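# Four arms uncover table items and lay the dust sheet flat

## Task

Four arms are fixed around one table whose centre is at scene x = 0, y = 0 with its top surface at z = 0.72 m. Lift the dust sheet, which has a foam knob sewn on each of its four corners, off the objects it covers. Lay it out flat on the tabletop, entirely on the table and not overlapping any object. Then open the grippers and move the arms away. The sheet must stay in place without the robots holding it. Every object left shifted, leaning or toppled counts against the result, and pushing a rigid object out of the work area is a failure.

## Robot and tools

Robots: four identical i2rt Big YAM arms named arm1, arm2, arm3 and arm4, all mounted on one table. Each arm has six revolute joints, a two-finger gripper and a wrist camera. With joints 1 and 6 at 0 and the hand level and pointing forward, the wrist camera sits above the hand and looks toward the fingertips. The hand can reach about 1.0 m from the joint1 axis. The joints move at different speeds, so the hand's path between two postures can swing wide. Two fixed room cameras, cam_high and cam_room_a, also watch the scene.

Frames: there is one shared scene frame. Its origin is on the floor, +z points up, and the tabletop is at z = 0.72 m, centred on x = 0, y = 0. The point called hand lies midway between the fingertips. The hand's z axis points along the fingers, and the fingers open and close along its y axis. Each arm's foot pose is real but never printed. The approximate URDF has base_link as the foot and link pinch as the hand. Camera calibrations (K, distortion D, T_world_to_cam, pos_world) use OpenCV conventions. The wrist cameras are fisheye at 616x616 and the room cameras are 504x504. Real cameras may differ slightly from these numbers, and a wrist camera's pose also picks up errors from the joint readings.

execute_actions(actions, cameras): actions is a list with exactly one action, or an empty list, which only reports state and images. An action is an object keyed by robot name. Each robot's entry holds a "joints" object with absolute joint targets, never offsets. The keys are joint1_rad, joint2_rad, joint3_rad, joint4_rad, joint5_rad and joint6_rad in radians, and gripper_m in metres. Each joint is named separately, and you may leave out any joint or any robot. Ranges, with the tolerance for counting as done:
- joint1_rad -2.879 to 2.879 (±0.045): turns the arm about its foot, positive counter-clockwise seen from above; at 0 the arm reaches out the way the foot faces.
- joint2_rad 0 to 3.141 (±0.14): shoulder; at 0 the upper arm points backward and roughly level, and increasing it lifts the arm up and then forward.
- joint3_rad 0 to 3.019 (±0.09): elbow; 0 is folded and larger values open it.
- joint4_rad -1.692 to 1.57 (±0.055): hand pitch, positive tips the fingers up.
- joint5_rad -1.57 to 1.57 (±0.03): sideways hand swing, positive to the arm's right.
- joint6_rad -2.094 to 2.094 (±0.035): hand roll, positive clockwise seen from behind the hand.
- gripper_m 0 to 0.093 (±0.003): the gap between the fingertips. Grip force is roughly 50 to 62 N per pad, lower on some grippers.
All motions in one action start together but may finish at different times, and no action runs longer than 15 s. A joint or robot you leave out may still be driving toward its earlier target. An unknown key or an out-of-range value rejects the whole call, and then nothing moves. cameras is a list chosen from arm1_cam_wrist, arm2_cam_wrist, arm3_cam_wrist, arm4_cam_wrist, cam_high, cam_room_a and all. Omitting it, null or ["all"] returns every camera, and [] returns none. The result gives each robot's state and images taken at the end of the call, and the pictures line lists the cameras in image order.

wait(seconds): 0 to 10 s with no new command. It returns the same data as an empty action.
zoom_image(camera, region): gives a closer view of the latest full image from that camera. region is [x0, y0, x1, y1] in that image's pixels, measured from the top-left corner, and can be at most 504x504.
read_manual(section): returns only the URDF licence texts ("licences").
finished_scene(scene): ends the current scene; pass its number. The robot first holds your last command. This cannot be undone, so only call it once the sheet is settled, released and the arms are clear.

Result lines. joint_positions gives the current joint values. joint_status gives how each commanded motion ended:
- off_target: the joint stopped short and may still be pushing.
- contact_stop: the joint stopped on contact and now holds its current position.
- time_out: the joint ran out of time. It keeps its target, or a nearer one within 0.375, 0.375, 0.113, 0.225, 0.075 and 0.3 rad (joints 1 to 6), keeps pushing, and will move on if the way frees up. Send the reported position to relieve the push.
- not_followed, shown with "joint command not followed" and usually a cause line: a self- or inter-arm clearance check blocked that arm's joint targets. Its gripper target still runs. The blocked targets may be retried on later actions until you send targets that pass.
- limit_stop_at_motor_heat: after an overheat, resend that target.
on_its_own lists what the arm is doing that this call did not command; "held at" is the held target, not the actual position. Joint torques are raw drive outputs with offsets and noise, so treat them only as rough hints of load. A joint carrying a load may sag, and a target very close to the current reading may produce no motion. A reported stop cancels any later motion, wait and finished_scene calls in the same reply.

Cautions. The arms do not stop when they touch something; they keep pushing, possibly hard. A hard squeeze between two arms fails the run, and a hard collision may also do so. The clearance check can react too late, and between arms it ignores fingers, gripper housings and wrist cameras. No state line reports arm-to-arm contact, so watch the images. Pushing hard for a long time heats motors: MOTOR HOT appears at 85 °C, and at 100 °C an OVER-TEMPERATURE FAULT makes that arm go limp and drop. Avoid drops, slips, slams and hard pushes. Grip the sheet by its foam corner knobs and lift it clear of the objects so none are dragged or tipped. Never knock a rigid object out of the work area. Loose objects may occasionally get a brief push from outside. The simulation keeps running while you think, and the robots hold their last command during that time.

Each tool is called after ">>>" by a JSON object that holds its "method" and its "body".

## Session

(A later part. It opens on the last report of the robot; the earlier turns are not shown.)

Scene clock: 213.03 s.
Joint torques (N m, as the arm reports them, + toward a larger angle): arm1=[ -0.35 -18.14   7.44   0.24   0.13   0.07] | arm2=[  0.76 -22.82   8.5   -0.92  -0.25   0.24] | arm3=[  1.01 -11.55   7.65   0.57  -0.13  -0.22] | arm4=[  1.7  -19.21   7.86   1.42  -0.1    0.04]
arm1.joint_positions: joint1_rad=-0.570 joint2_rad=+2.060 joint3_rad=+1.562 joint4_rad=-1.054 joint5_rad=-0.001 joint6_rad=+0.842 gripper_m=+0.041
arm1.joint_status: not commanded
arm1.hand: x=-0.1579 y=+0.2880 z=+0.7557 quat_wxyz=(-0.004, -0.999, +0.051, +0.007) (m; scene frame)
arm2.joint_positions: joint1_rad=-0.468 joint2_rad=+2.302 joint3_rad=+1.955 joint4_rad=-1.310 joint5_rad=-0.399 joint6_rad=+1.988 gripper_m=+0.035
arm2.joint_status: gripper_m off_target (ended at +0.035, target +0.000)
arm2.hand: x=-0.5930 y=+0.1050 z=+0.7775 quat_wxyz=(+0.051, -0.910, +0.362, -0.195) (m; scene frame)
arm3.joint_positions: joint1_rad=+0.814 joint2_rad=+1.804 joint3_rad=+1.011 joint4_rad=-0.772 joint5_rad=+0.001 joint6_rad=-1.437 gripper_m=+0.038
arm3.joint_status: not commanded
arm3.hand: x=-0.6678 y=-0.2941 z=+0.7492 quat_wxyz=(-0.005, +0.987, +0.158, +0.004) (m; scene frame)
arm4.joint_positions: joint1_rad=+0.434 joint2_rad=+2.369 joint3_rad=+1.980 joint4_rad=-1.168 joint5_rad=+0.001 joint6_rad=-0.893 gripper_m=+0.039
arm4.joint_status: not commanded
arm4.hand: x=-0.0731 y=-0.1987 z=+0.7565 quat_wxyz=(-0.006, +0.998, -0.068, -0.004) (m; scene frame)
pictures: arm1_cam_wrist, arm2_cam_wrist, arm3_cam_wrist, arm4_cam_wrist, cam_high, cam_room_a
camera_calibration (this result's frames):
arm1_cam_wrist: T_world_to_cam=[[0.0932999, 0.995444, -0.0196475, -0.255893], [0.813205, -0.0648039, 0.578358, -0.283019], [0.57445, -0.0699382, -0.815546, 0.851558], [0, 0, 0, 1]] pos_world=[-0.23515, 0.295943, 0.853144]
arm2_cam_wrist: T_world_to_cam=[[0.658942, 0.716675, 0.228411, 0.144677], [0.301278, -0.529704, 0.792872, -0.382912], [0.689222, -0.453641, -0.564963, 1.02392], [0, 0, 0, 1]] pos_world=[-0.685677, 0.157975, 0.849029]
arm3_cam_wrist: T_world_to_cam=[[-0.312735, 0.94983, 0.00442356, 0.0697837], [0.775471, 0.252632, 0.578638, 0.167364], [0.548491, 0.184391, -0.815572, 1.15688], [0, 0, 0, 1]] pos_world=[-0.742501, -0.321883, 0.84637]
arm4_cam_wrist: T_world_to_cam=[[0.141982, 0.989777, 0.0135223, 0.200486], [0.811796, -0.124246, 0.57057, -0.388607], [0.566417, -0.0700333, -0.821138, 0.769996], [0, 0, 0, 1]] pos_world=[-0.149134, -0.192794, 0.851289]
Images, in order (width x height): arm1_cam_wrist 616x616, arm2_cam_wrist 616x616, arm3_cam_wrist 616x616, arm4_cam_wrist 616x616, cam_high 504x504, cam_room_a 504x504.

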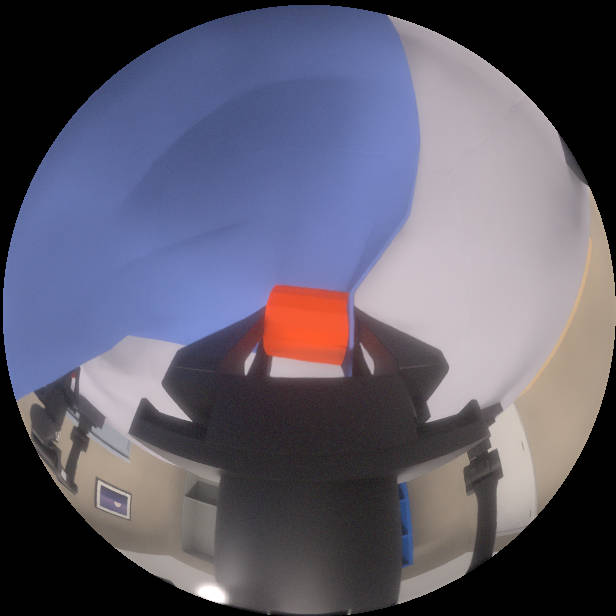

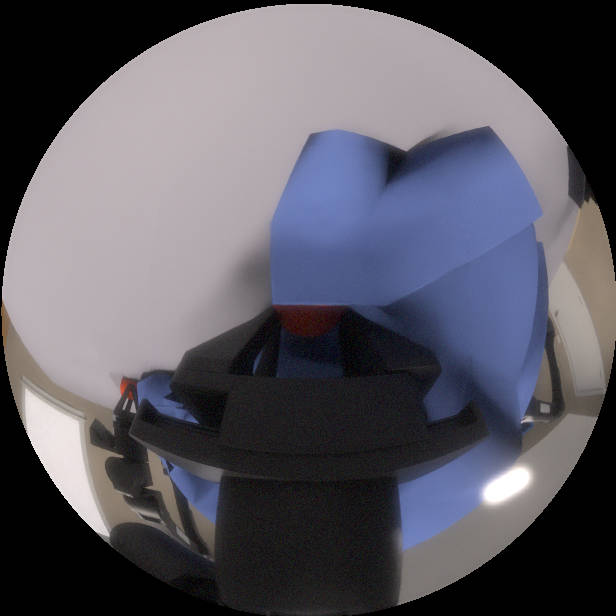

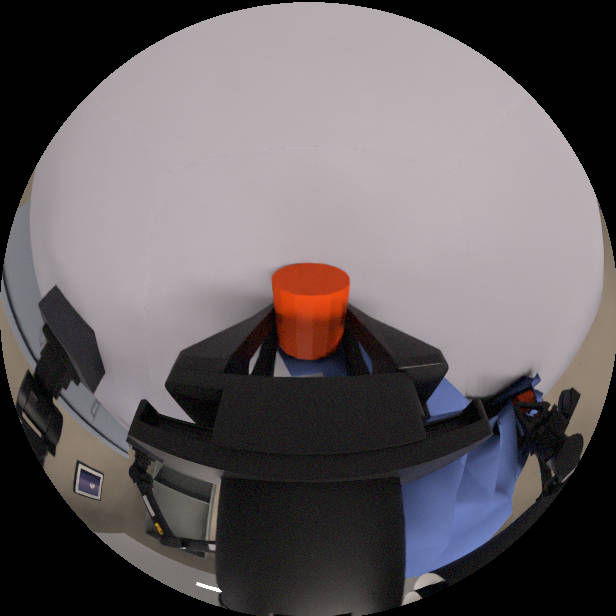

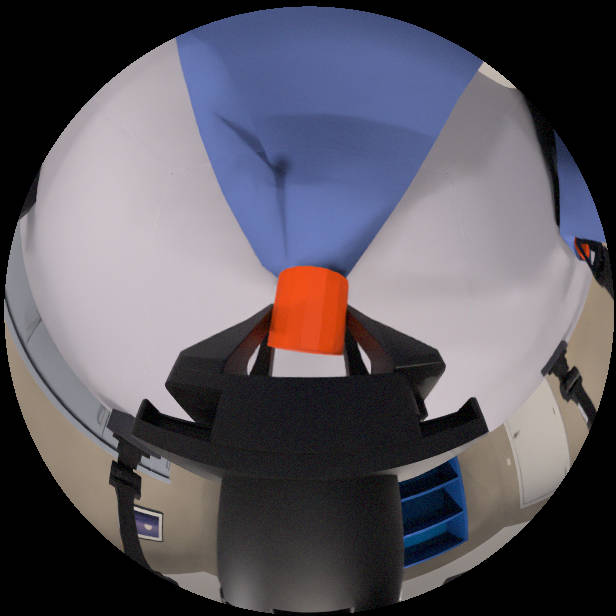

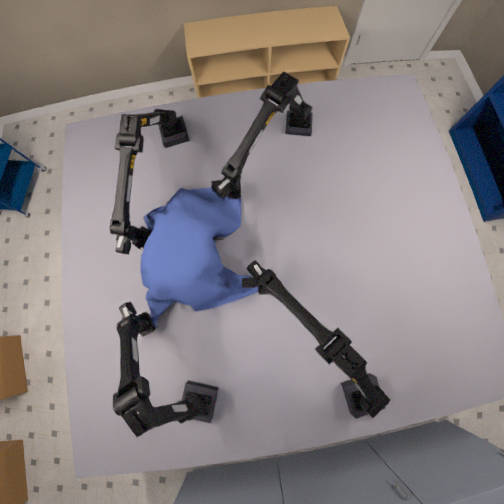

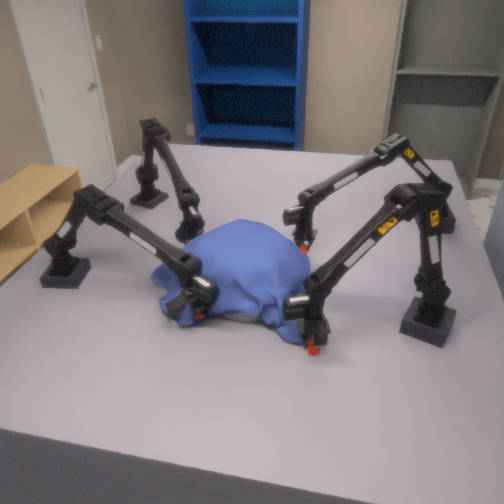

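>>> {"method": "execute_actions", "body": {"actions": [{"arm1":{"joints":{"joint1_rad":-0.582,"joint2_rad":1.84,"joint3_rad":1.965,"joint4_rad":-1.68}},"arm2":{"joints":{"joint1_rad":-0.576,"joint2_rad":1.955,"joint3_rad":2.115,"joint4_rad":-1.69,"joint5_rad":0}},"arm3":{"joints":{"joint2_rad":1.485,"joint3_rad":1.43,"joint4_rad":-1.49}},"arm4":{"joints":{"joint1_rad":0.447,"joint2_rad":2.195,"joint3_rad":2.42,"joint4_rad":-1.69}}}], "cameras": ["cam_high","cam_room_a","arm2_cam_wrist"]}}

Scene clock: 235.10 s.
Joint torques (N m, as the arm reports them, + toward a larger angle): arm1=[ -2.29 -18.77   9.69  -0.79   0.11   0.04] | arm2=[  0.39 -21.14   9.65  -0.46   0.2    0.24] | arm3=[  0.98 -11.74  11.05  -0.15  -0.08  -0.2 ] | arm4=[  2.09 -19.01   9.88   0.31  -0.1    0.05]
arm1.joint_positions: joint1_rad=-0.573 joint2_rad=+1.835 joint3_rad=+1.958 joint4_rad=-1.667 joint5_rad=-0.001 joint6_rad=+0.842 gripper_m=+0.041
arm1.joint_status: all done
arm1.hand: x=-0.1377 y=+0.3067 z=+1.0307 quat_wxyz=(-0.007, -0.999, +0.053, +0.010) (m; scene frame)
arm2.joint_positions: joint1_rad=-0.577 joint2_rad=+1.975 joint3_rad=+2.096 joint4_rad=-1.683 joint5_rad=-0.002 joint6_rad=+1.988 gripper_m=+0.035
arm2.joint_status: all done
arm2.hand: x=-0.7019 y=+0.1981 z=+1.0244 quat_wxyz=(-0.005, -0.912, +0.411, +0.000) (m; scene frame)
arm3.joint_positions: joint1_rad=+0.814 joint2_rad=+1.492 joint3_rad=+1.418 joint4_rad=-1.482 joint5_rad=+0.000 joint6_rad=-1.439 gripper_m=+0.038
arm3.joint_status: all done
arm3.hand: x=-0.6697 y=-0.2960 z=+1.0234 quat_wxyz=(-0.009, +0.987, +0.159, +0.002) (m; scene frame)
arm4.joint_positions: joint1_rad=+0.442 joint2_rad=+2.180 joint3_rad=+2.400 joint4_rad=-1.673 joint5_rad=+0.001 joint6_rad=-0.894 gripper_m=+0.039
arm4.joint_status: all done
arm4.hand: x=-0.0765 y=-0.2026 z=+1.0425 quat_wxyz=(-0.048, +0.996, -0.064, -0.034) (m; scene frame)
pictures: arm2_cam_wrist, cam_high, cam_room_a
camera_calibration (this result's frames):
arm2_cam_wrist: T_world_to_cam=[[0.764601, 0.644095, -0.0229543, 0.439409], [0.531099, -0.609487, 0.588608, -0.110235], [0.365129, -0.462241, -0.808093, 1.30392], [0, 0, 0, 1]] pos_world=[-0.753526, 0.252518, 1.12866]
Images, in order (width x height): arm2_cam_wrist 616x616, cam_high 504x504, cam_room_a 504x504.

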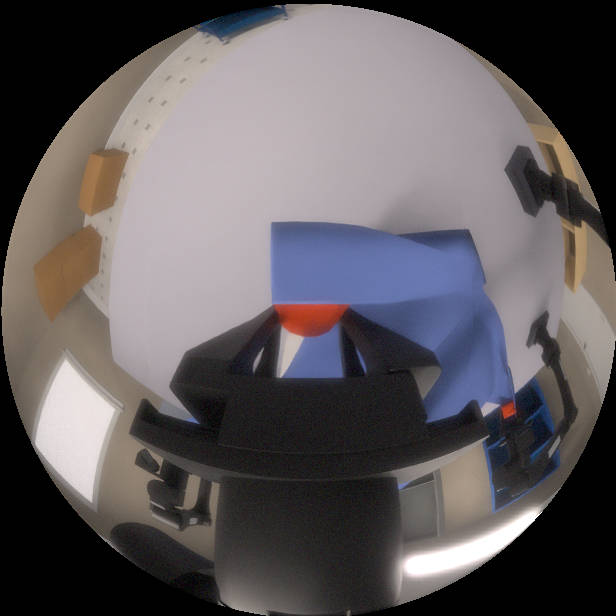

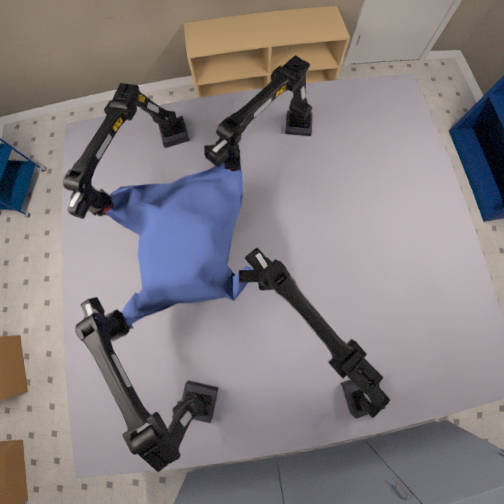

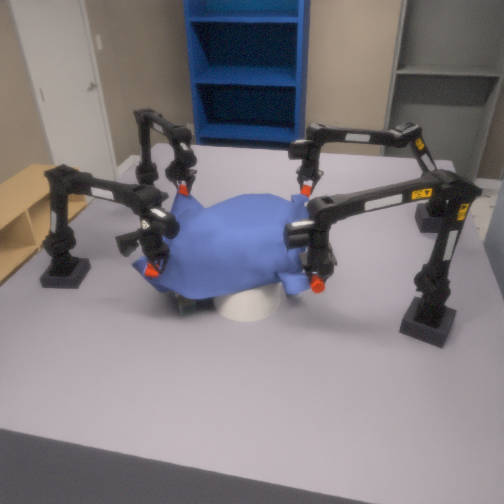

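>>> {"method": "execute_actions", "body": {"actions": [{"arm1":{"joints":{"joint1_rad":-0.561,"joint2_rad":1.485,"joint3_rad":1.80,"joint4_rad":-1.5,"joint6_rad":-1.0}},"arm2":{"joints":{"joint1_rad":-0.705,"joint2_rad":1.53,"joint3_rad":1.81,"joint4_rad":-1.45,"joint6_rad":-1.0}},"arm3":{"joints":{"joint1_rad":0.906,"joint2_rad":1.24,"joint3_rad":1.48,"joint4_rad":-1.42}},"arm4":{"joints":{"joint1_rad":0.489,"joint2_rad":1.69,"joint3_rad":1.915,"joint4_rad":-1.4}}}], "cameras": ["cam_high","cam_room_a","arm2_cam_wrist"]}}

Scene clock: 254.67 s.
Joint torques (N m, as the arm reports them, + toward a larger angle): arm1=[ -0.62 -12.79   9.61   0.62  -0.21  -0.22] | arm2=[  0.35 -13.91   9.87   0.95   0.25  -0.06] | arm3=[ 0.56 -8.   13.63  1.26 -0.09 -0.17] | arm4=[  1.69 -13.17   8.57   2.23  -0.1    0.05]
arm1.joint_positions: joint1_rad=-0.572 joint2_rad=+1.483 joint3_rad=+1.797 joint4_rad=-1.500 joint5_rad=+0.005 joint6_rad=-0.982 gripper_m=+0.041
arm1.joint_status: all done
arm1.hand: x=-0.0933 y=+0.3465 z=+1.1549 quat_wxyz=(+0.028, -0.641, -0.744, +0.188) (m; scene frame)
arm2.joint_positions: joint1_rad=-0.698 joint2_rad=+1.538 joint3_rad=+1.793 joint4_rad=-1.468 joint5_rad=-0.009 joint6_rad=-0.976 gripper_m=+0.035
arm2.joint_status: all done
arm2.hand: x=-0.7234 y=+0.3017 z=+1.1494 quat_wxyz=(-0.007, -0.532, -0.827, +0.178) (m; scene frame)
arm3.joint_positions: joint1_rad=+0.912 joint2_rad=+1.239 joint3_rad=+1.444 joint4_rad=-1.429 joint5_rad=+0.000 joint6_rad=-1.439 gripper_m=+0.038
arm3.joint_status: all done
arm3.hand: x=-0.6963 y=-0.3378 z=+1.1408 quat_wxyz=(-0.164, +0.963, +0.205, -0.054) (m; scene frame)
arm4.joint_positions: joint1_rad=+0.493 joint2_rad=+1.679 joint3_rad=+1.917 joint4_rad=-1.422 joint5_rad=+0.001 joint6_rad=-0.894 gripper_m=+0.039
arm4.joint_status: all done
arm4.hand: x=-0.0491 y=-0.3056 z=+1.1626 quat_wxyz=(-0.154, +0.981, -0.038, -0.114) (m; scene frame)
pictures: arm2_cam_wrist, cam_high, cam_room_a
camera_calibration (this result's frames):
arm2_cam_wrist: T_world_to_cam=[[-0.895873, -0.353345, 0.269367, -0.844279], [-0.237947, 0.893544, 0.380738, -0.880126], [-0.375223, 0.276997, -0.884579, 0.789994], [0, 0, 0, 1]] pos_world=[-0.669367, 0.269283, 1.26133]
Images, in order (width x height): arm2_cam_wrist 616x616, cam_high 504x504, cam_room_a 504x504.

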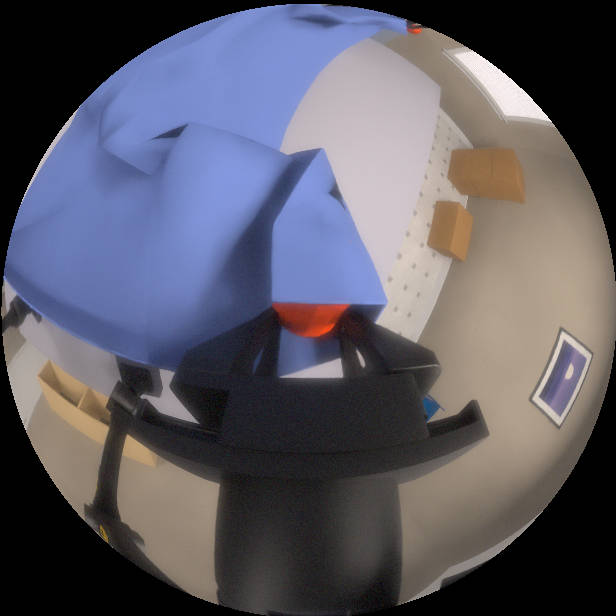

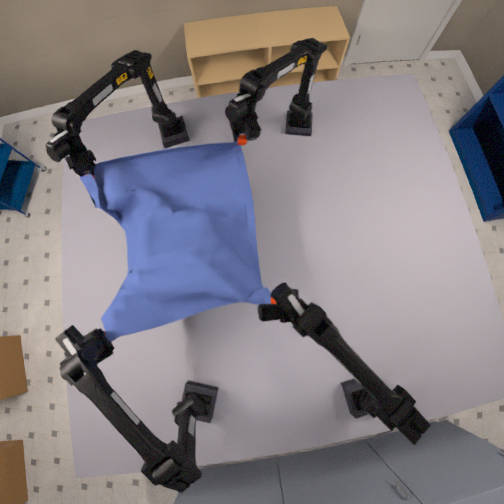

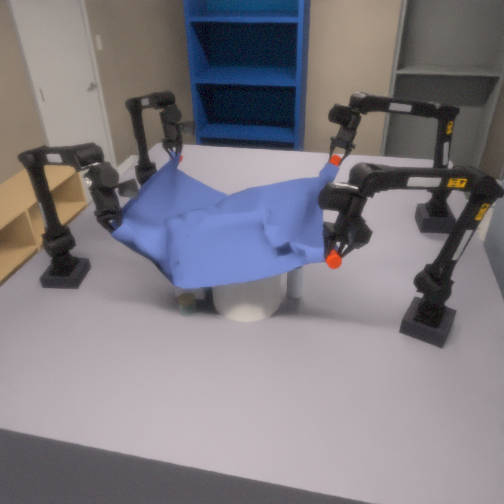

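>>> {"method": "execute_actions", "body": {"actions": [{"arm1":{"joints":{"joint1_rad":-0.63,"joint2_rad":1.43,"joint3_rad":2.005,"joint4_rad":-1.66}},"arm2":{"joints":{"joint1_rad":-0.782,"joint2_rad":1.375,"joint3_rad":1.91,"joint4_rad":-1.6}},"arm3":{"joints":{"joint1_rad":0.97,"joint2_rad":1.17,"joint3_rad":1.69,"joint4_rad":-1.59}},"arm4":{"joints":{"joint1_rad":0.576,"joint2_rad":1.575,"joint3_rad":2.02,"joint4_rad":-1.54}}}], "cameras": ["cam_high","cam_room_a"]}}

Scene clock: 274.13 s.
Joint torques (N m, as the arm reports them, + toward a larger angle): arm1=[ -1.21 -10.85  11.9   -0.11  -0.07  -0.13] | arm2=[  0.43 -10.13   9.9    0.66   0.23  -0.06] | arm3=[ 1.2  -6.69 13.02  0.79 -0.17 -0.15] | arm4=[  1.5  -12.81  12.     0.83  -0.14   0.05]
arm1.joint_positions: joint1_rad=-0.638 joint2_rad=+1.426 joint3_rad=+1.967 joint4_rad=-1.638 joint5_rad=+0.000 joint6_rad=-0.985 gripper_m=+0.041
arm1.joint_status: all done
arm1.hand: x=-0.0848 y=+0.3947 z=+1.2441 quat_wxyz=(+0.039, -0.657, -0.717, +0.230) (m; scene frame)
arm2.joint_positions: joint1_rad=-0.780 joint2_rad=+1.378 joint3_rad=+1.886 joint4_rad=-1.599 joint5_rad=-0.007 joint6_rad=-0.979 gripper_m=+0.035
arm2.joint_status: all done
arm2.hand: x=-0.7183 y=+0.3827 z=+1.2547 quat_wxyz=(+0.002, -0.558, -0.795, +0.238) (m; scene frame)
arm3.joint_positions: joint1_rad=+0.966 joint2_rad=+1.170 joint3_rad=+1.653 joint4_rad=-1.583 joint5_rad=+0.002 joint6_rad=-1.439 gripper_m=+0.038
arm3.joint_status: all done
arm3.hand: x=-0.6964 y=-0.3784 z=+1.2479 quat_wxyz=(-0.220, +0.945, +0.227, -0.079) (m; scene frame)
arm4.joint_positions: joint1_rad=+0.575 joint2_rad=+1.580 joint3_rad=+1.972 joint4_rad=-1.522 joint5_rad=+0.003 joint6_rad=-0.894 gripper_m=+0.039
arm4.joint_status: all done
arm4.hand: x=-0.0608 y=-0.3680 z=+1.2330 quat_wxyz=(-0.171, +0.976, +0.002, -0.136) (m; scene frame)
pictures: cam_high, cam_room_a
Images, in order (width x height): cam_high 504x504, cam_room_a 504x504.

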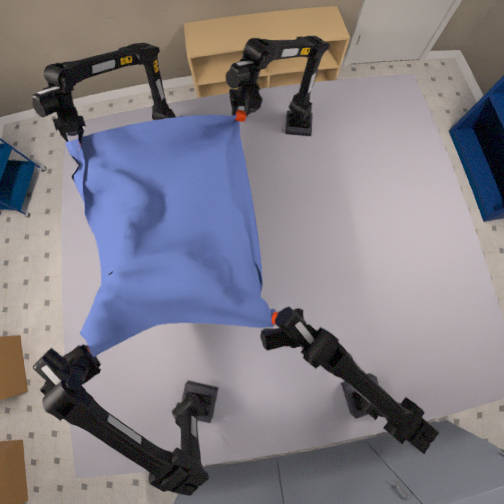

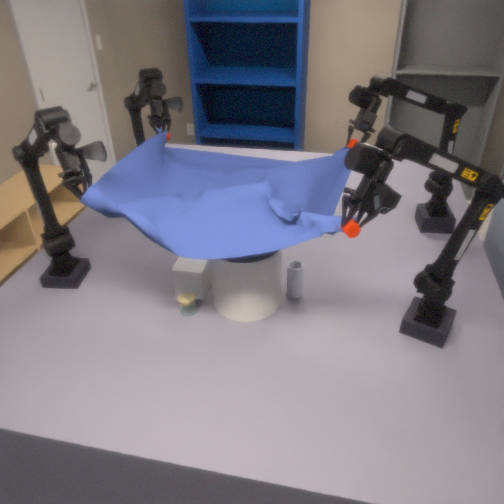

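>>> {"method": "execute_actions", "body": {"actions": [{"arm1":{"joints":{"joint1_rad":-0.53,"joint2_rad":1.28,"joint3_rad":1.92,"joint4_rad":-1.69}},"arm2":{"joints":{"joint1_rad":-0.82,"joint2_rad":1.345,"joint3_rad":1.94,"joint4_rad":-1.66}},"arm3":{"joints":{"joint1_rad":1.022,"joint2_rad":1.14,"joint3_rad":1.73,"joint4_rad":-1.66}},"arm4":{"joints":{"joint1_rad":0.53,"joint2_rad":1.41,"joint3_rad":1.89,"joint4_rad":-1.58}}}], "cameras": ["cam_high","cam_room_a"]}}

Scene clock: 293.30 s.
Joint torques (N m, as the arm reports them, + toward a larger angle): arm1=[-0.18 -9.75  8.07 -0.64 -0.49 -0.12] | arm2=[-1.58 -8.71 11.5   1.12  1.17  0.06] | arm3=[ 1.2  -6.76 14.46  0.8  -0.12 -0.16] | arm4=[ 2.24 -9.32  8.11  0.81 -0.16  0.07]
arm1.joint_positions: joint1_rad=-0.549 joint2_rad=+1.295 joint3_rad=+1.922 joint4_rad=-1.656 joint5_rad=+0.014 joint6_rad=-0.985 gripper_m=+0.041
arm1.joint_status: all done
joint sent to its limit — the command would take arm1.joint4_rad past its lower limit, so that joint was sent only as far as its limit.
arm1.hand: x=-0.0197 y=+0.4018 z=+1.2781 quat_wxyz=(+0.039, -0.620, -0.738, +0.264) (m; scene frame)
arm2.joint_positions: joint1_rad=-0.791 joint2_rad=+1.338 joint3_rad=+1.890 joint4_rad=-1.675 joint5_rad=-0.032 joint6_rad=-0.990 gripper_m=+0.035
arm2.joint_status: all done
arm2.hand: x=-0.7005 y=+0.4081 z=+1.2655 quat_wxyz=(-0.008, -0.557, -0.800, +0.223) (m; scene frame)
arm3.joint_positions: joint1_rad=+1.018 joint2_rad=+1.144 joint3_rad=+1.675 joint4_rad=-1.654 joint5_rad=+0.001 joint6_rad=-1.439 gripper_m=+0.038
arm3.joint_status: all done
arm3.hand: x=-0.6987 y=-0.4091 z=+1.2582 quat_wxyz=(-0.206, +0.942, +0.253, -0.080) (m; scene frame)
arm4.joint_positions: joint1_rad=+0.522 joint2_rad=+1.410 joint3_rad=+1.891 joint4_rad=-1.561 joint5_rad=+0.003 joint6_rad=-0.894 gripper_m=+0.039
arm4.joint_status: all done
arm4.hand: x=+0.0024 y=-0.4054 z=+1.2759 quat_wxyz=(-0.194, +0.970, -0.024, -0.146) (m; scene frame)
pictures: cam_high, cam_room_a
Images, in order (width x height): cam_high 504x504, cam_room_a 504x504.

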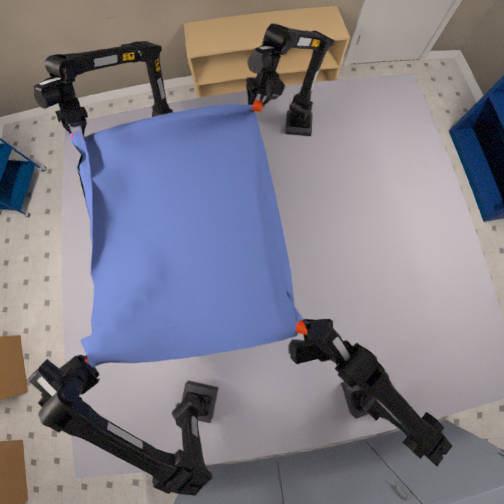

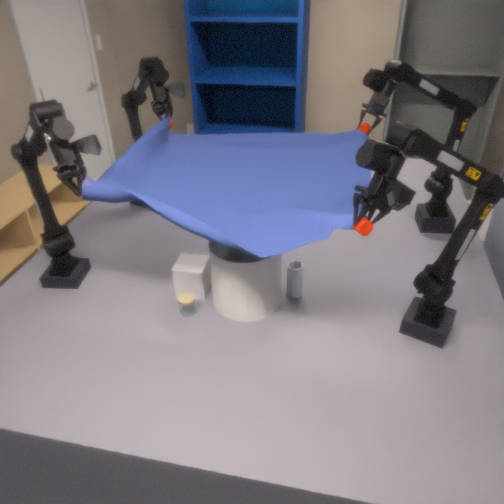

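>>> {"method": "execute_actions", "body": {"actions": [{"arm1":{"joints":{"joint1_rad":0.07,"joint2_rad":0.977,"joint3_rad":1.655,"joint4_rad":-1.62,"joint6_rad":-0.4}},"arm2":{"joints":{"joint1_rad":-0.13,"joint2_rad":1.075,"joint3_rad":1.645,"joint4_rad":-1.5,"joint6_rad":-0.33}},"arm3":{"joints":{"joint1_rad":0.2,"joint2_rad":0.938,"joint3_rad":1.535,"joint4_rad":-1.53,"joint6_rad":-2.05}},"arm4":{"joints":{"joint1_rad":-0.04,"joint2_rad":1.13,"joint3_rad":1.58,"joint4_rad":-1.385,"joint6_rad":-1.45}}}], "cameras": ["cam_high","cam_room_a"]}}

Scene clock: 327.20 s.
Joint torques (N m, as the arm reports them, + toward a larger angle): arm1=[ 0.05 -3.09  7.92  0.65 -0.42  0.  ] | arm2=[-0.47 -5.85  8.76  1.4   0.57  0.31] | arm3=[ 0.59 -2.94  9.56  1.89 -0.2  -0.17] | arm4=[ 1.52 -4.34  8.09  2.54 -0.04  0.1 ]
arm1.joint_positions: joint1_rad=+0.052 joint2_rad=+0.977 joint3_rad=+1.660 joint4_rad=-1.608 joint5_rad=+0.013 joint6_rad=-0.402 gripper_m=+0.041
arm1.joint_status: all done
arm1.hand: x=+0.2197 y=+0.3862 z=+1.2781 quat_wxyz=(-0.139, -0.604, -0.732, +0.283) (m; scene frame)
arm2.joint_positions: joint1_rad=-0.119 joint2_rad=+1.079 joint3_rad=+1.635 joint4_rad=-1.518 joint5_rad=-0.015 joint6_rad=-0.346 gripper_m=+0.035
arm2.joint_status: all done
arm2.hand: x=-0.4327 y=+0.3888 z=+1.2674 quat_wxyz=(-0.181, -0.536, -0.790, +0.239) (m; scene frame)
arm3.joint_positions: joint1_rad=+0.203 joint2_rad=+0.940 joint3_rad=+1.536 joint4_rad=-1.543 joint5_rad=+0.003 joint6_rad=-2.036 gripper_m=+0.038
arm3.joint_status: all done
arm3.hand: x=-0.4275 y=-0.3884 z=+1.2764 quat_wxyz=(-0.293, +0.940, +0.145, +0.099) (m; scene frame)
arm4.joint_positions: joint1_rad=-0.037 joint2_rad=+1.124 joint3_rad=+1.584 joint4_rad=-1.409 joint5_rad=-0.001 joint6_rad=-1.442 gripper_m=+0.039
arm4.joint_status: all done
arm4.hand: x=+0.2578 y=-0.3928 z=+1.2720 quat_wxyz=(-0.304, +0.952, -0.028, -0.031) (m; scene frame)
pictures: cam_high, cam_room_a
Images, in order (width x height): cam_high 504x504, cam_room_a 504x504.

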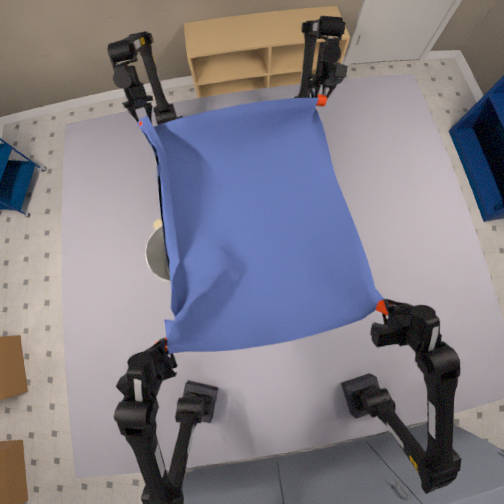

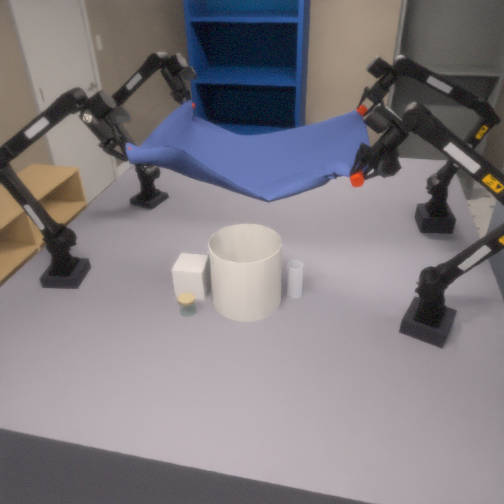

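>>> {"method": "execute_actions", "body": {"actions": [{"arm1":{"joints":{"joint1_rad":0.88,"joint2_rad":1.07,"joint3_rad":1.66,"joint4_rad":-1.58,"joint6_rad":0.4}},"arm2":{"joints":{"joint1_rad":0.546,"joint2_rad":1.30,"joint3_rad":1.80,"joint4_rad":-1.46,"joint6_rad":0.33}},"arm3":{"joints":{"joint1_rad":-0.47,"joint2_rad":1.24,"joint3_rad":1.71,"joint4_rad":-1.43}},"arm4":{"joints":{"joint1_rad":-0.658,"joint2_rad":1.276,"joint3_rad":1.70,"joint4_rad":-1.385,"joint6_rad":-2.0}}}], "cameras": ["cam_high"]}}

>>> {"method": "execute_actions", "body": {"actions": [{"arm1":{"joints":{"joint1_rad":1.25,"joint2_rad":1.56,"joint3_rad":1.395,"joint4_rad":-1.215,"joint6_rad":0.75}},"arm2":{"joints":{"joint1_rad":0.824,"joint2_rad":1.84,"joint3_rad":1.72,"joint4_rad":-1.248,"joint6_rad":0.6}},"arm3":{"joints":{"joint1_rad":-0.715,"joint2_rad":1.845,"joint3_rad":1.69,"joint4_rad":-1.218}},"arm4":{"joints":{"joint1_rad":-0.983,"joint2_rad":1.835,"joint3_rad":1.625,"joint4_rad":-1.165}}}]}}

Scene clock: 356.97 s.
Joint torques (N m, as the arm reports them, + toward a larger angle): arm1=[-0.3  -5.81  8.93  1.24 -0.22  0.01] | arm2=[-0.53 -9.75 11.73  1.06  0.13  0.27] | arm3=[ 1.33 -7.68 13.61  1.49 -0.12 -0.15] | arm4=[ 1.78 -9.79 13.31  2.21 -0.03  0.05]
arm1.joint_positions: joint1_rad=+0.868 joint2_rad=+1.083 joint3_rad=+1.660 joint4_rad=-1.593 joint5_rad=+0.008 joint6_rad=+0.391 gripper_m=+0.041
arm1.joint_status: all done
arm1.hand: x=+0.4870 y=+0.3975 z=+1.2469 quat_wxyz=(-0.260, -0.604, -0.749, +0.080) (m; scene frame)
arm2.joint_positions: joint1_rad=+0.555 joint2_rad=+1.308 joint3_rad=+1.757 joint4_rad=-1.471 joint5_rad=-0.002 joint6_rad=+0.316 gripper_m=+0.035
arm2.joint_status: all done
arm2.hand: x=-0.1475 y=+0.4043 z=+1.2408 quat_wxyz=(-0.260, -0.537, -0.799, +0.074) (m; scene frame)
arm3.joint_positions: joint1_rad=-0.473 joint2_rad=+1.247 joint3_rad=+1.670 joint4_rad=-1.437 joint5_rad=+0.001 joint6_rad=-2.039 gripper_m=+0.038
arm3.joint_status: all done
arm3.hand: x=-0.1482 y=-0.4001 z=+1.2467 quat_wxyz=(-0.222, +0.944, -0.176, +0.170) (m; scene frame)
arm4.joint_positions: joint1_rad=-0.660 joint2_rad=+1.296 joint3_rad=+1.637 joint4_rad=-1.403 joint5_rad=-0.001 joint6_rad=-1.992 gripper_m=+0.039
arm4.joint_status: all done
arm4.hand: x=+0.5300 y=-0.4021 z=+1.2271 quat_wxyz=(-0.222, +0.966, -0.064, +0.117) (m; scene frame)
pictures: cam_high
Images, in order (width x height): cam_high 504x504.

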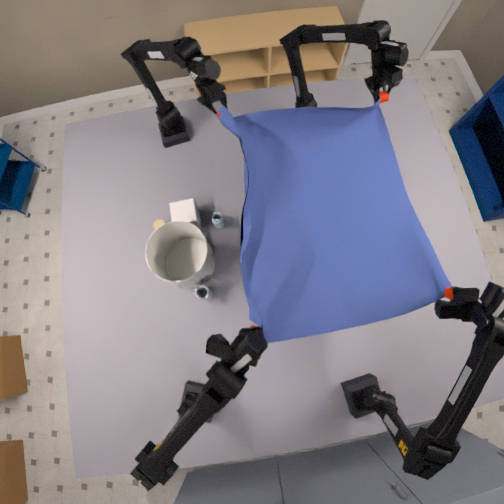

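Scene clock: 358.67 s.
Joint torques (N m, as the arm reports them, + toward a larger angle): arm1=[ -0.85 -15.58  10.19   0.45  -0.49   0.05] | arm2=[  0.45 -18.28  11.36   0.14   0.09   0.24] | arm3=[  0.79 -16.68  11.81   0.25   0.02  -0.12] | arm4=[  1.3  -18.48   9.49   1.28   0.04   0.04]
arm1.joint_positions: joint1_rad=+1.241 joint2_rad=+1.566 joint3_rad=+1.380 joint4_rad=-1.222 joint5_rad=+0.017 joint6_rad=+0.741 gripper_m=+0.041
arm1.joint_status: all done
arm1.hand: x=+0.7017 y=+0.4077 z=+0.9463 quat_wxyz=(-0.079, -0.617, -0.783, +0.001) (m; scene frame)
arm2.joint_positions: joint1_rad=+0.826 joint2_rad=+1.842 joint3_rad=+1.684 joint4_rad=-1.250 joint5_rad=-0.001 joint6_rad=+0.588 gripper_m=+0.035
arm2.joint_status: all done
arm2.hand: x=+0.0551 y=+0.4154 z=+0.9455 quat_wxyz=(-0.081, -0.557, -0.827, +0.001) (m; scene frame)
arm3.joint_positions: joint1_rad=-0.713 joint2_rad=+1.851 joint3_rad=+1.670 joint4_rad=-1.213 joint5_rad=-0.003 joint6_rad=-2.044 gripper_m=+0.038
arm3.joint_status: all done
arm3.hand: x=+0.0616 y=-0.4056 z=+0.9534 quat_wxyz=(-0.068, +0.951, -0.295, +0.063) (m; scene frame)
arm4.joint_positions: joint1_rad=-0.976 joint2_rad=+1.862 joint3_rad=+1.607 joint4_rad=-1.176 joint5_rad=-0.004 joint6_rad=-1.993 gripper_m=+0.039
arm4.joint_status: all done
arm4.hand: x=+0.7431 y=-0.4097 z=+0.9348 quat_wxyz=(-0.057, +0.973, -0.221, +0.040) (m; scene frame)
pictures: arm1_cam_wrist, arm2_cam_wrist, arm3_cam_wrist, arm4_cam_wrist, cam_high, cam_room_a
camera_calibration (this result's frames):
arm1_cam_wrist: T_world_to_cam=[[-0.962795, -0.249035, -0.104918, 0.87756], [-0.26832, 0.834863, 0.480633, -0.599915], [-0.032102, 0.490903, -0.870623, 0.770639], [0, 0, 0, 1]] pos_world=[0.70868, 0.341081, 1.05135]
arm2_cam_wrist: T_world_to_cam=[[-0.927047, -0.35949, -0.106538, 0.307912], [-0.365643, 0.803893, 0.469107, -0.75806], [-0.082994, 0.473839, -0.876692, 0.764932], [0, 0, 0, 1]] pos_world=[0.0717538, 0.357635, 1.05903]
arm3_cam_wrist: T_world_to_cam=[[0.55311, 0.817156, 0.162253, 0.145369], [0.58059, -0.517753, 0.628369, -0.836156], [0.597482, -0.253355, -0.760806, 0.711124], [0, 0, 0, 1]] pos_world=[-0.0198255, -0.371545, 1.04286]
arm4_cam_wrist: T_world_to_cam=[[0.430071, 0.893259, 0.130871, -0.0723597], [0.671573, -0.413423, 0.614875, -1.23484], [0.603347, -0.176551, -0.77769, 0.32764], [0, 0, 0, 1]] pos_world=[0.662722, -0.388029, 1.02354]
Images, in order (width x height): arm1_cam_wrist 616x616, arm2_cam_wrist 616x616, arm3_cam_wrist 616x616, arm4_cam_wrist 616x616, cam_high 504x504, cam_room_a 504x504.

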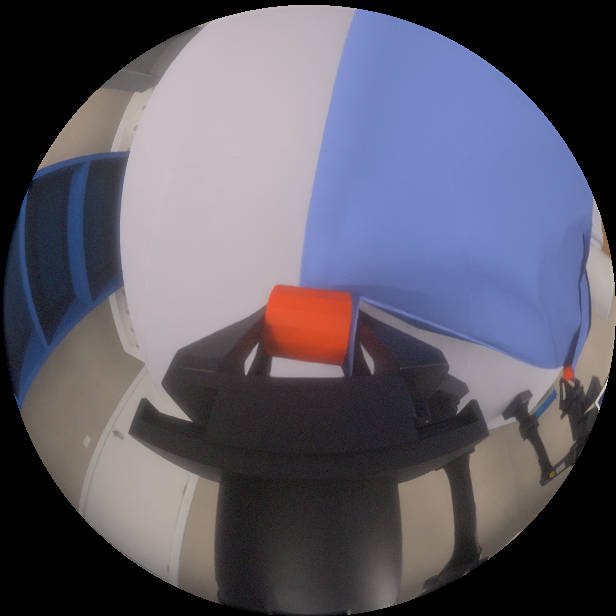

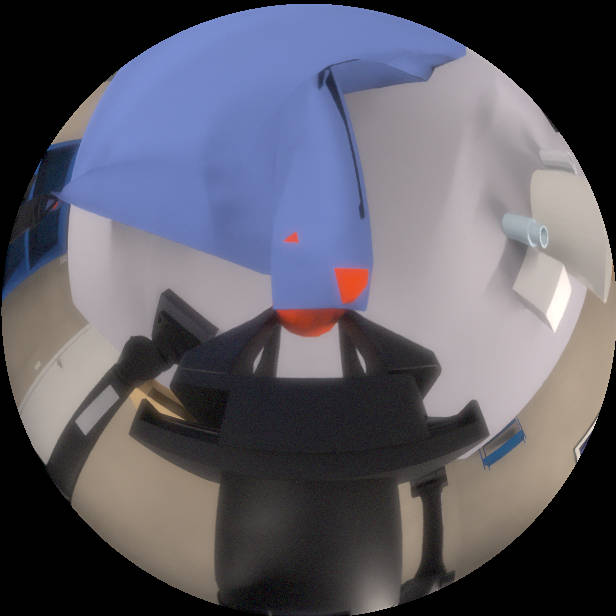

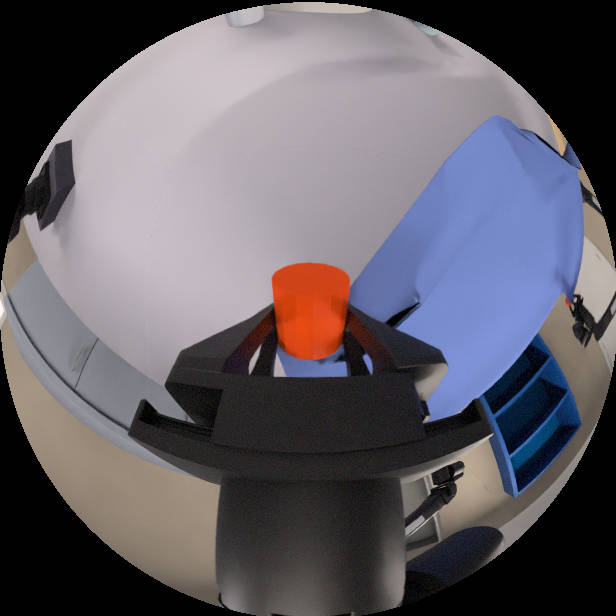

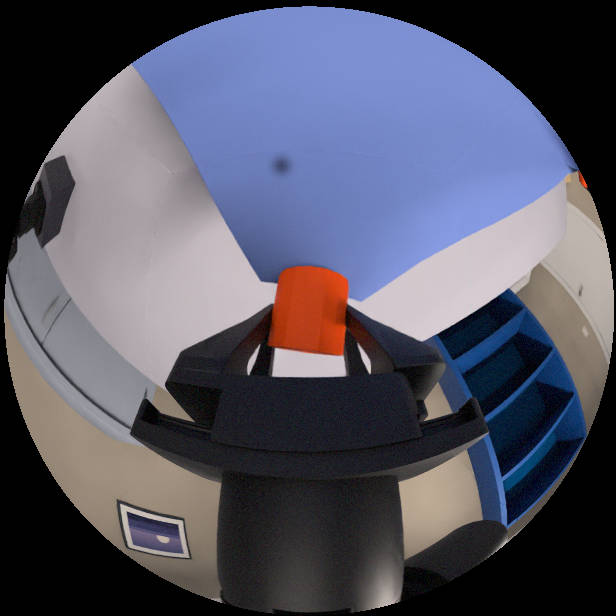

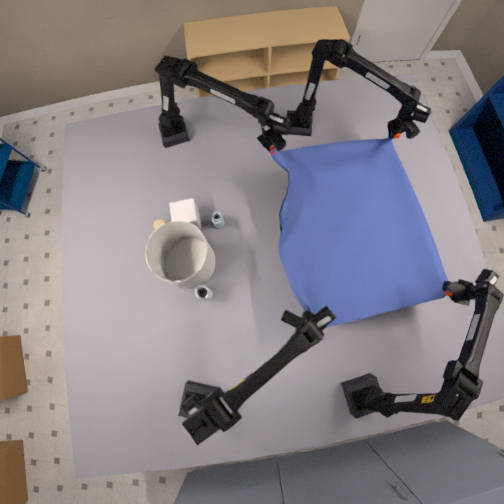

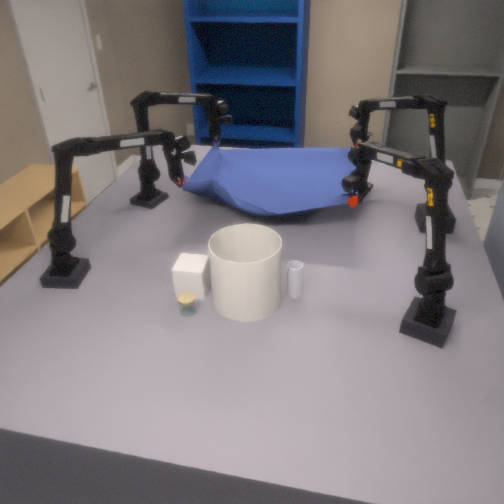

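>>> {"method": "execute_actions", "body": {"actions": [{"arm1":{"joints":{"joint1_rad":1.285,"joint2_rad":1.812,"joint3_rad":1.21,"joint4_rad":-0.875}},"arm2":{"joints":{"joint1_rad":0.865,"joint2_rad":2.012,"joint3_rad":1.51,"joint4_rad":-0.97}},"arm3":{"joints":{"joint1_rad":-0.737,"joint2_rad":2.04,"joint3_rad":1.478,"joint4_rad":-0.913}},"arm4":{"joints":{"joint1_rad":-1.01,"joint2_rad":2.075,"joint3_rad":1.515,"joint4_rad":-0.905}}}], "cameras": ["cam_high","cam_room_a"]}}

>>> {"method": "execute_actions", "body": {"actions": [{"arm2":{"joints":{"gripper_m":0.09}}}], "cameras": ["arm2_cam_wrist"]}}

Scene clock: 386.23 s.
Joint torques (N m, as the arm reports them, + toward a larger angle): arm1=[  0.77 -13.47   6.93   0.82  -0.69   0.09] | arm2=[ -0.01 -19.18   9.32  -0.23   0.06   0.16] | arm3=[ -0.01 -16.5    9.1    0.29   0.05  -0.09] | arm4=[  0.99 -19.6    7.6    1.22   0.11   0.03]
arm1.joint_positions: joint1_rad=+1.261 joint2_rad=+1.773 joint3_rad=+1.217 joint4_rad=-0.893 joint5_rad=+0.024 joint6_rad=+0.743 gripper_m=+0.041
arm1.joint_status: all done
arm1.hand: x=+0.7198 y=+0.4072 z=+0.7921 quat_wxyz=(-0.059, -0.610, -0.790, +0.005) (m; scene frame)
arm2.joint_positions: joint1_rad=+0.864 joint2_rad=+2.015 joint3_rad=+1.485 joint4_rad=-0.969 joint5_rad=+0.000 joint6_rad=+0.594 gripper_m=+0.035
arm2.joint_status: all done
arm2.hand: x=+0.0562 y=+0.4412 z=+0.7754 quat_wxyz=(-0.035, -0.545, -0.838, +0.000) (m; scene frame)
arm3.joint_positions: joint1_rad=-0.724 joint2_rad=+2.036 joint3_rad=+1.471 joint4_rad=-0.911 joint5_rad=-0.003 joint6_rad=-2.048 gripper_m=+0.038
arm3.joint_status: all done
arm3.hand: x=+0.0547 y=-0.4162 z=+0.7777 quat_wxyz=(-0.038, +0.953, -0.300, +0.035) (m; scene frame)
arm4.joint_positions: joint1_rad=-1.002 joint2_rad=+2.097 joint3_rad=+1.505 joint4_rad=-0.916 joint5_rad=-0.005 joint6_rad=-1.993 gripper_m=+0.039
arm4.joint_status: all done
arm4.hand: x=+0.7558 y=-0.4198 z=+0.7660 quat_wxyz=(-0.026, +0.972, -0.235, +0.017) (m; scene frame)
pictures: cam_high, cam_room_a
Images, in order (width x height): cam_high 504x504, cam_room_a 504x504.

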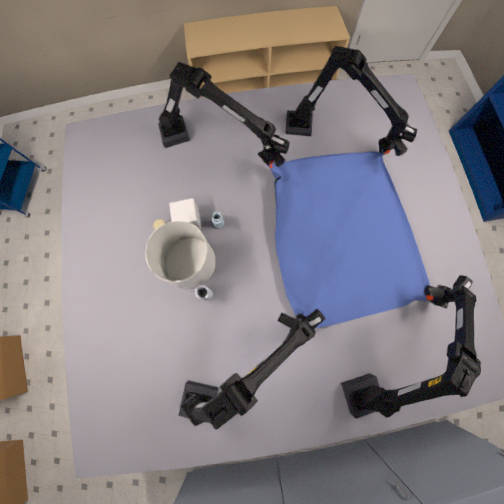

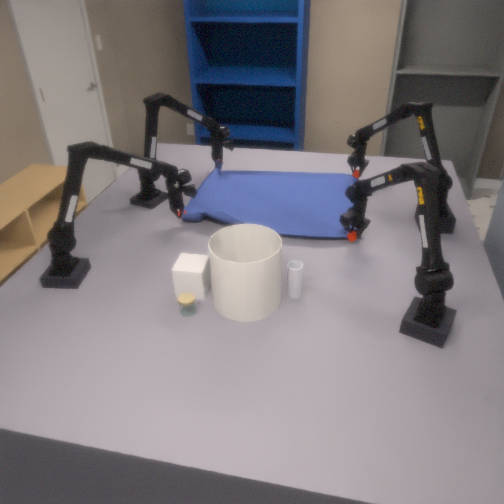

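Scene clock: 386.93 s.
Joint torques (N m, as the arm reports them, + toward a larger angle): arm1=[  1.06 -14.43   7.4    0.4   -0.61   0.04] | arm2=[  0.55 -19.06   9.1   -0.16   0.09   0.22] | arm3=[  0.01 -16.34   9.21   0.33   0.05  -0.1 ] | arm4=[  1.01 -19.65   7.63   1.19   0.1    0.03]
arm1.joint_positions: joint1_rad=+1.261 joint2_rad=+1.773 joint3_rad=+1.217 joint4_rad=-0.884 joint5_rad=+0.021 joint6_rad=+0.743 gripper_m=+0.041
arm1.joint_status: not commanded
arm1.hand: x=+0.7218 y=+0.4065 z=+0.7923 quat_wxyz=(-0.064, -0.610, -0.790, +0.003) (m; scene frame)
arm2.joint_positions: joint1_rad=+0.864 joint2_rad=+2.015 joint3_rad=+1.485 joint4_rad=-0.969 joint5_rad=+0.000 joint6_rad=+0.594 gripper_m=+0.090
arm2.joint_status: all done
arm2.hand: x=+0.0562 y=+0.4412 z=+0.7754 quat_wxyz=(-0.035, -0.545, -0.838, +0.000) (m; scene frame)
arm3.joint_positions: joint1_rad=-0.724 joint2_rad=+2.036 joint3_rad=+1.471 joint4_rad=-0.911 joint5_rad=-0.003 joint6_rad=-2.048 gripper_m=+0.038
arm3.joint_status: not commanded
arm3.hand: x=+0.0548 y=-0.4164 z=+0.7777 quat_wxyz=(-0.038, +0.953, -0.300, +0.035) (m; scene frame)
arm4.joint_positions: joint1_rad=-1.002 joint2_rad=+2.097 joint3_rad=+1.505 joint4_rad=-0.916 joint5_rad=-0.005 joint6_rad=-1.993 gripper_m=+0.039
arm4.joint_status: not commanded
arm4.hand: x=+0.7558 y=-0.4198 z=+0.7660 quat_wxyz=(-0.026, +0.972, -0.235, +0.017) (m; scene frame)
pictures: arm2_cam_wrist
camera_calibration (this result's frames):
arm2_cam_wrist: T_world_to_cam=[[-0.921413, -0.384874, -0.0535739, 0.26993], [-0.351568, 0.766951, 0.53683, -0.735672], [-0.165523, 0.513477, -0.841988, 0.563889], [0, 0, 0, 1]] pos_world=[0.0834151, 0.37857, 0.884179]
Images, in order (width x height): arm2_cam_wrist 616x616.

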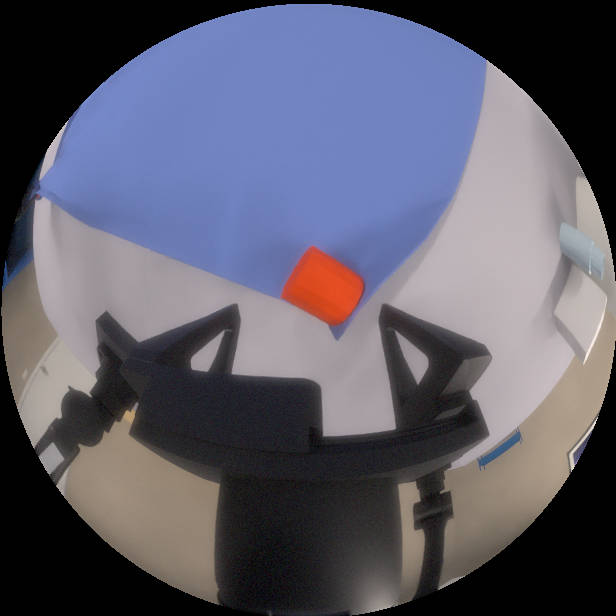

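It unwrapped. Lower arm1/arm3 slightly, release, and retreat.

>>> {"method": "execute_actions", "body": {"actions": [{"arm1":{"joints":{"joint1_rad":1.26,"joint2_rad":1.86}},"arm3":{"joints":{"joint1_rad":-0.724,"joint2_rad":2.08}},"arm2":{"joints":{"joint2_rad":1.6}}}], "cameras": []}}

>>> {"method": "execute_actions", "body": {"actions": [{"arm1":{"joints":{"gripper_m":0.09}},"arm3":{"joints":{"gripper_m":0.09}},"arm4":{"joints":{"gripper_m":0.09}}}], "cameras": []}}

>>> {"method": "execute_actions", "body": {"actions": [{"arm1":{"joints":{"joint2_rad":1.0}},"arm2":{"joints":{"joint2_rad":1.0}},"arm3":{"joints":{"joint2_rad":1.1}},"arm4":{"joints":{"joint2_rad":1.1}}}], "cameras": ["cam_high","cam_room_a"]}}

Scene clock: 396.50 s.
Joint torques (N m, as the arm reports them, + toward a larger angle): arm1=[ -0.72 -10.95   7.28   0.35  -0.65   0.07] | arm2=[  0.04 -15.52  10.37   0.36   0.05   0.2 ] | arm3=[  0.88 -16.33   8.83   0.2    0.06  -0.09] | arm4=[  1.12 -19.57   7.63   1.17   0.1    0.04]
arm1.joint_positions: joint1_rad=+1.247 joint2_rad=+1.793 joint3_rad=+1.217 joint4_rad=-0.878 joint5_rad=+0.023 joint6_rad=+0.743 gripper_m=+0.041
arm1.joint_status: all done
arm1.hand: x=+0.7173 y=+0.4007 z=+0.7828 quat_wxyz=(-0.057, -0.616, -0.786, +0.005) (m; scene frame)
arm2.joint_positions: joint1_rad=+0.864 joint2_rad=+1.610 joint3_rad=+1.494 joint4_rad=-0.969 joint5_rad=+0.000 joint6_rad=+0.594 gripper_m=+0.090
arm2.joint_status: all done
arm2.hand: x=+0.0616 y=+0.4383 z=+1.0151 quat_wxyz=(-0.240, -0.529, -0.814, -0.004) (m; scene frame)
arm3.joint_positions: joint1_rad=-0.724 joint2_rad=+2.066 joint3_rad=+1.471 joint4_rad=-0.911 joint5_rad=-0.003 joint6_rad=-2.048 gripper_m=+0.038
arm3.joint_status: all done
arm3.hand: x=+0.0511 y=-0.4183 z=+0.7608 quat_wxyz=(-0.028, +0.953, -0.300, +0.024) (m; scene frame)
arm4.joint_positions: joint1_rad=-1.002 joint2_rad=+2.097 joint3_rad=+1.505 joint4_rad=-0.916 joint5_rad=-0.005 joint6_rad=-1.993 gripper_m=+0.039
arm4.joint_status: not commanded
arm4.hand: x=+0.7558 y=-0.4198 z=+0.7660 quat_wxyz=(-0.026, +0.972, -0.235, +0.017) (m; scene frame)
pictures: none
No camera images: the call's "cameras" was empty. Leave "cameras" out to get every camera's image.

Scene clock: 397.30 s.
Joint torques (N m, as the arm reports them, + toward a larger angle): arm1=[ -1.2  -15.26   6.85   0.19   0.     0.04] | arm2=[  0.42 -15.3   10.34   0.59   0.06   0.16] | arm3=[  1.43 -16.04   8.97   0.2    0.01  -0.1 ] | arm4=[  1.04 -19.57   7.61   1.12   0.     0.03]
arm1.joint_positions: joint1_rad=+1.252 joint2_rad=+1.844 joint3_rad=+1.216 joint4_rad=-0.878 joint5_rad=+0.002 joint6_rad=+0.743 gripper_m=+0.090
arm1.joint_status: all done
arm1.hand: x=+0.7151 y=+0.4094 z=+0.7568 quat_wxyz=(-0.029, -0.614, -0.789, -0.003) (m; scene frame)
arm2.joint_positions: joint1_rad=+0.864 joint2_rad=+1.610 joint3_rad=+1.494 joint4_rad=-0.969 joint5_rad=+0.000 joint6_rad=+0.594 gripper_m=+0.090
arm2.joint_status: not commanded
arm2.hand: x=+0.0616 y=+0.4383 z=+1.0151 quat_wxyz=(-0.240, -0.529, -0.814, -0.004) (m; scene frame)
arm3.joint_positions: joint1_rad=-0.724 joint2_rad=+2.066 joint3_rad=+1.471 joint4_rad=-0.911 joint5_rad=-0.002 joint6_rad=-2.048 gripper_m=+0.090
arm3.joint_status: all done
arm3.hand: x=+0.0511 y=-0.4185 z=+0.7606 quat_wxyz=(-0.027, +0.953, -0.300, +0.025) (m; scene frame)
arm4.joint_positions: joint1_rad=-1.003 joint2_rad=+2.097 joint3_rad=+1.505 joint4_rad=-0.916 joint5_rad=-0.002 joint6_rad=-1.993 gripper_m=+0.090
arm4.joint_status: all done
arm4.hand: x=+0.7564 y=-0.4205 z=+0.7660 quat_wxyz=(-0.025, +0.972, -0.235, +0.018) (m; scene frame)
pictures: none
No camera images: the call's "cameras" was empty. Leave "cameras" out to get every camera's image.

Scene clock: 399.07 s.
Joint torques (N m, as the arm reports them, + toward a larger angle): arm1=[-0.87 -4.74 10.43  1.36 -0.08  0.02] | arm2=[ 0.99 -6.4   9.93  1.19  0.05  0.09] | arm3=[ 1.02 -6.49 12.21  1.73  0.04 -0.02] | arm4=[ 1.18 -3.43  9.75  2.56  0.03  0.1 ]
arm1.joint_positions: joint1_rad=+1.252 joint2_rad=+0.986 joint3_rad=+1.205 joint4_rad=-0.878 joint5_rad=+0.002 joint6_rad=+0.743 gripper_m=+0.090
arm1.joint_status: all done
arm1.hand: x=+0.6512 y=+0.4497 z=+1.1666 quat_wxyz=(-0.437, -0.553, -0.709, -0.036) (m; scene frame)
arm2.joint_positions: joint1_rad=+0.864 joint2_rad=+1.009 joint3_rad=+1.495 joint4_rad=-0.969 joint5_rad=+0.000 joint6_rad=+0.594 gripper_m=+0.090
arm2.joint_status: all done
arm2.hand: x=-0.0781 y=+0.5263 z=+1.3221 quat_wxyz=(-0.517, -0.467, -0.718, -0.008) (m; scene frame)
arm3.joint_positions: joint1_rad=-0.724 joint2_rad=+1.099 joint3_rad=+1.465 joint4_rad=-0.911 joint5_rad=-0.002 joint6_rad=-2.048 gripper_m=+0.090
arm3.joint_status: all done
arm3.hand: x=-0.0559 y=-0.4757 z=+1.2952 quat_wxyz=(-0.352, +0.829, -0.261, +0.347) (m; scene frame)
arm4.joint_positions: joint1_rad=-1.003 joint2_rad=+1.087 joint3_rad=+1.505 joint4_rad=-0.916 joint5_rad=-0.002 joint6_rad=-1.993 gripper_m=+0.090
arm4.joint_status: all done
arm4.hand: x=+0.6534 y=-0.5029 z=+1.3354 quat_wxyz=(-0.404, +0.836, -0.202, +0.312) (m; scene frame)
pictures: cam_high, cam_room_a
Images, in order (width x height): cam_high 504x504, cam_room_a 504x504.

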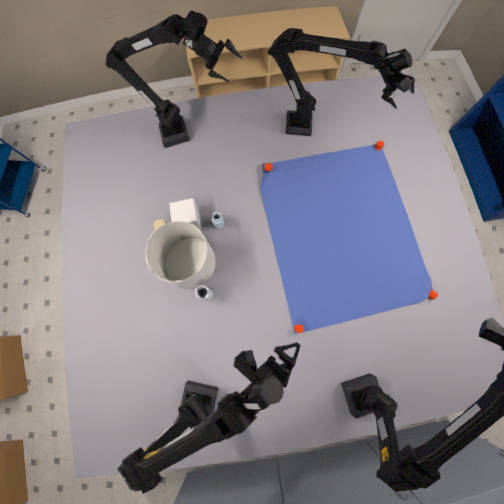

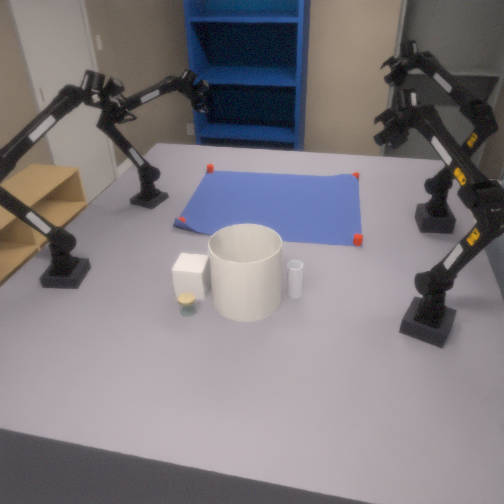

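Flat enough.

>>> {"method": "finished_scene", "body": {"scene": 1}}

The scene is finished: the task was done.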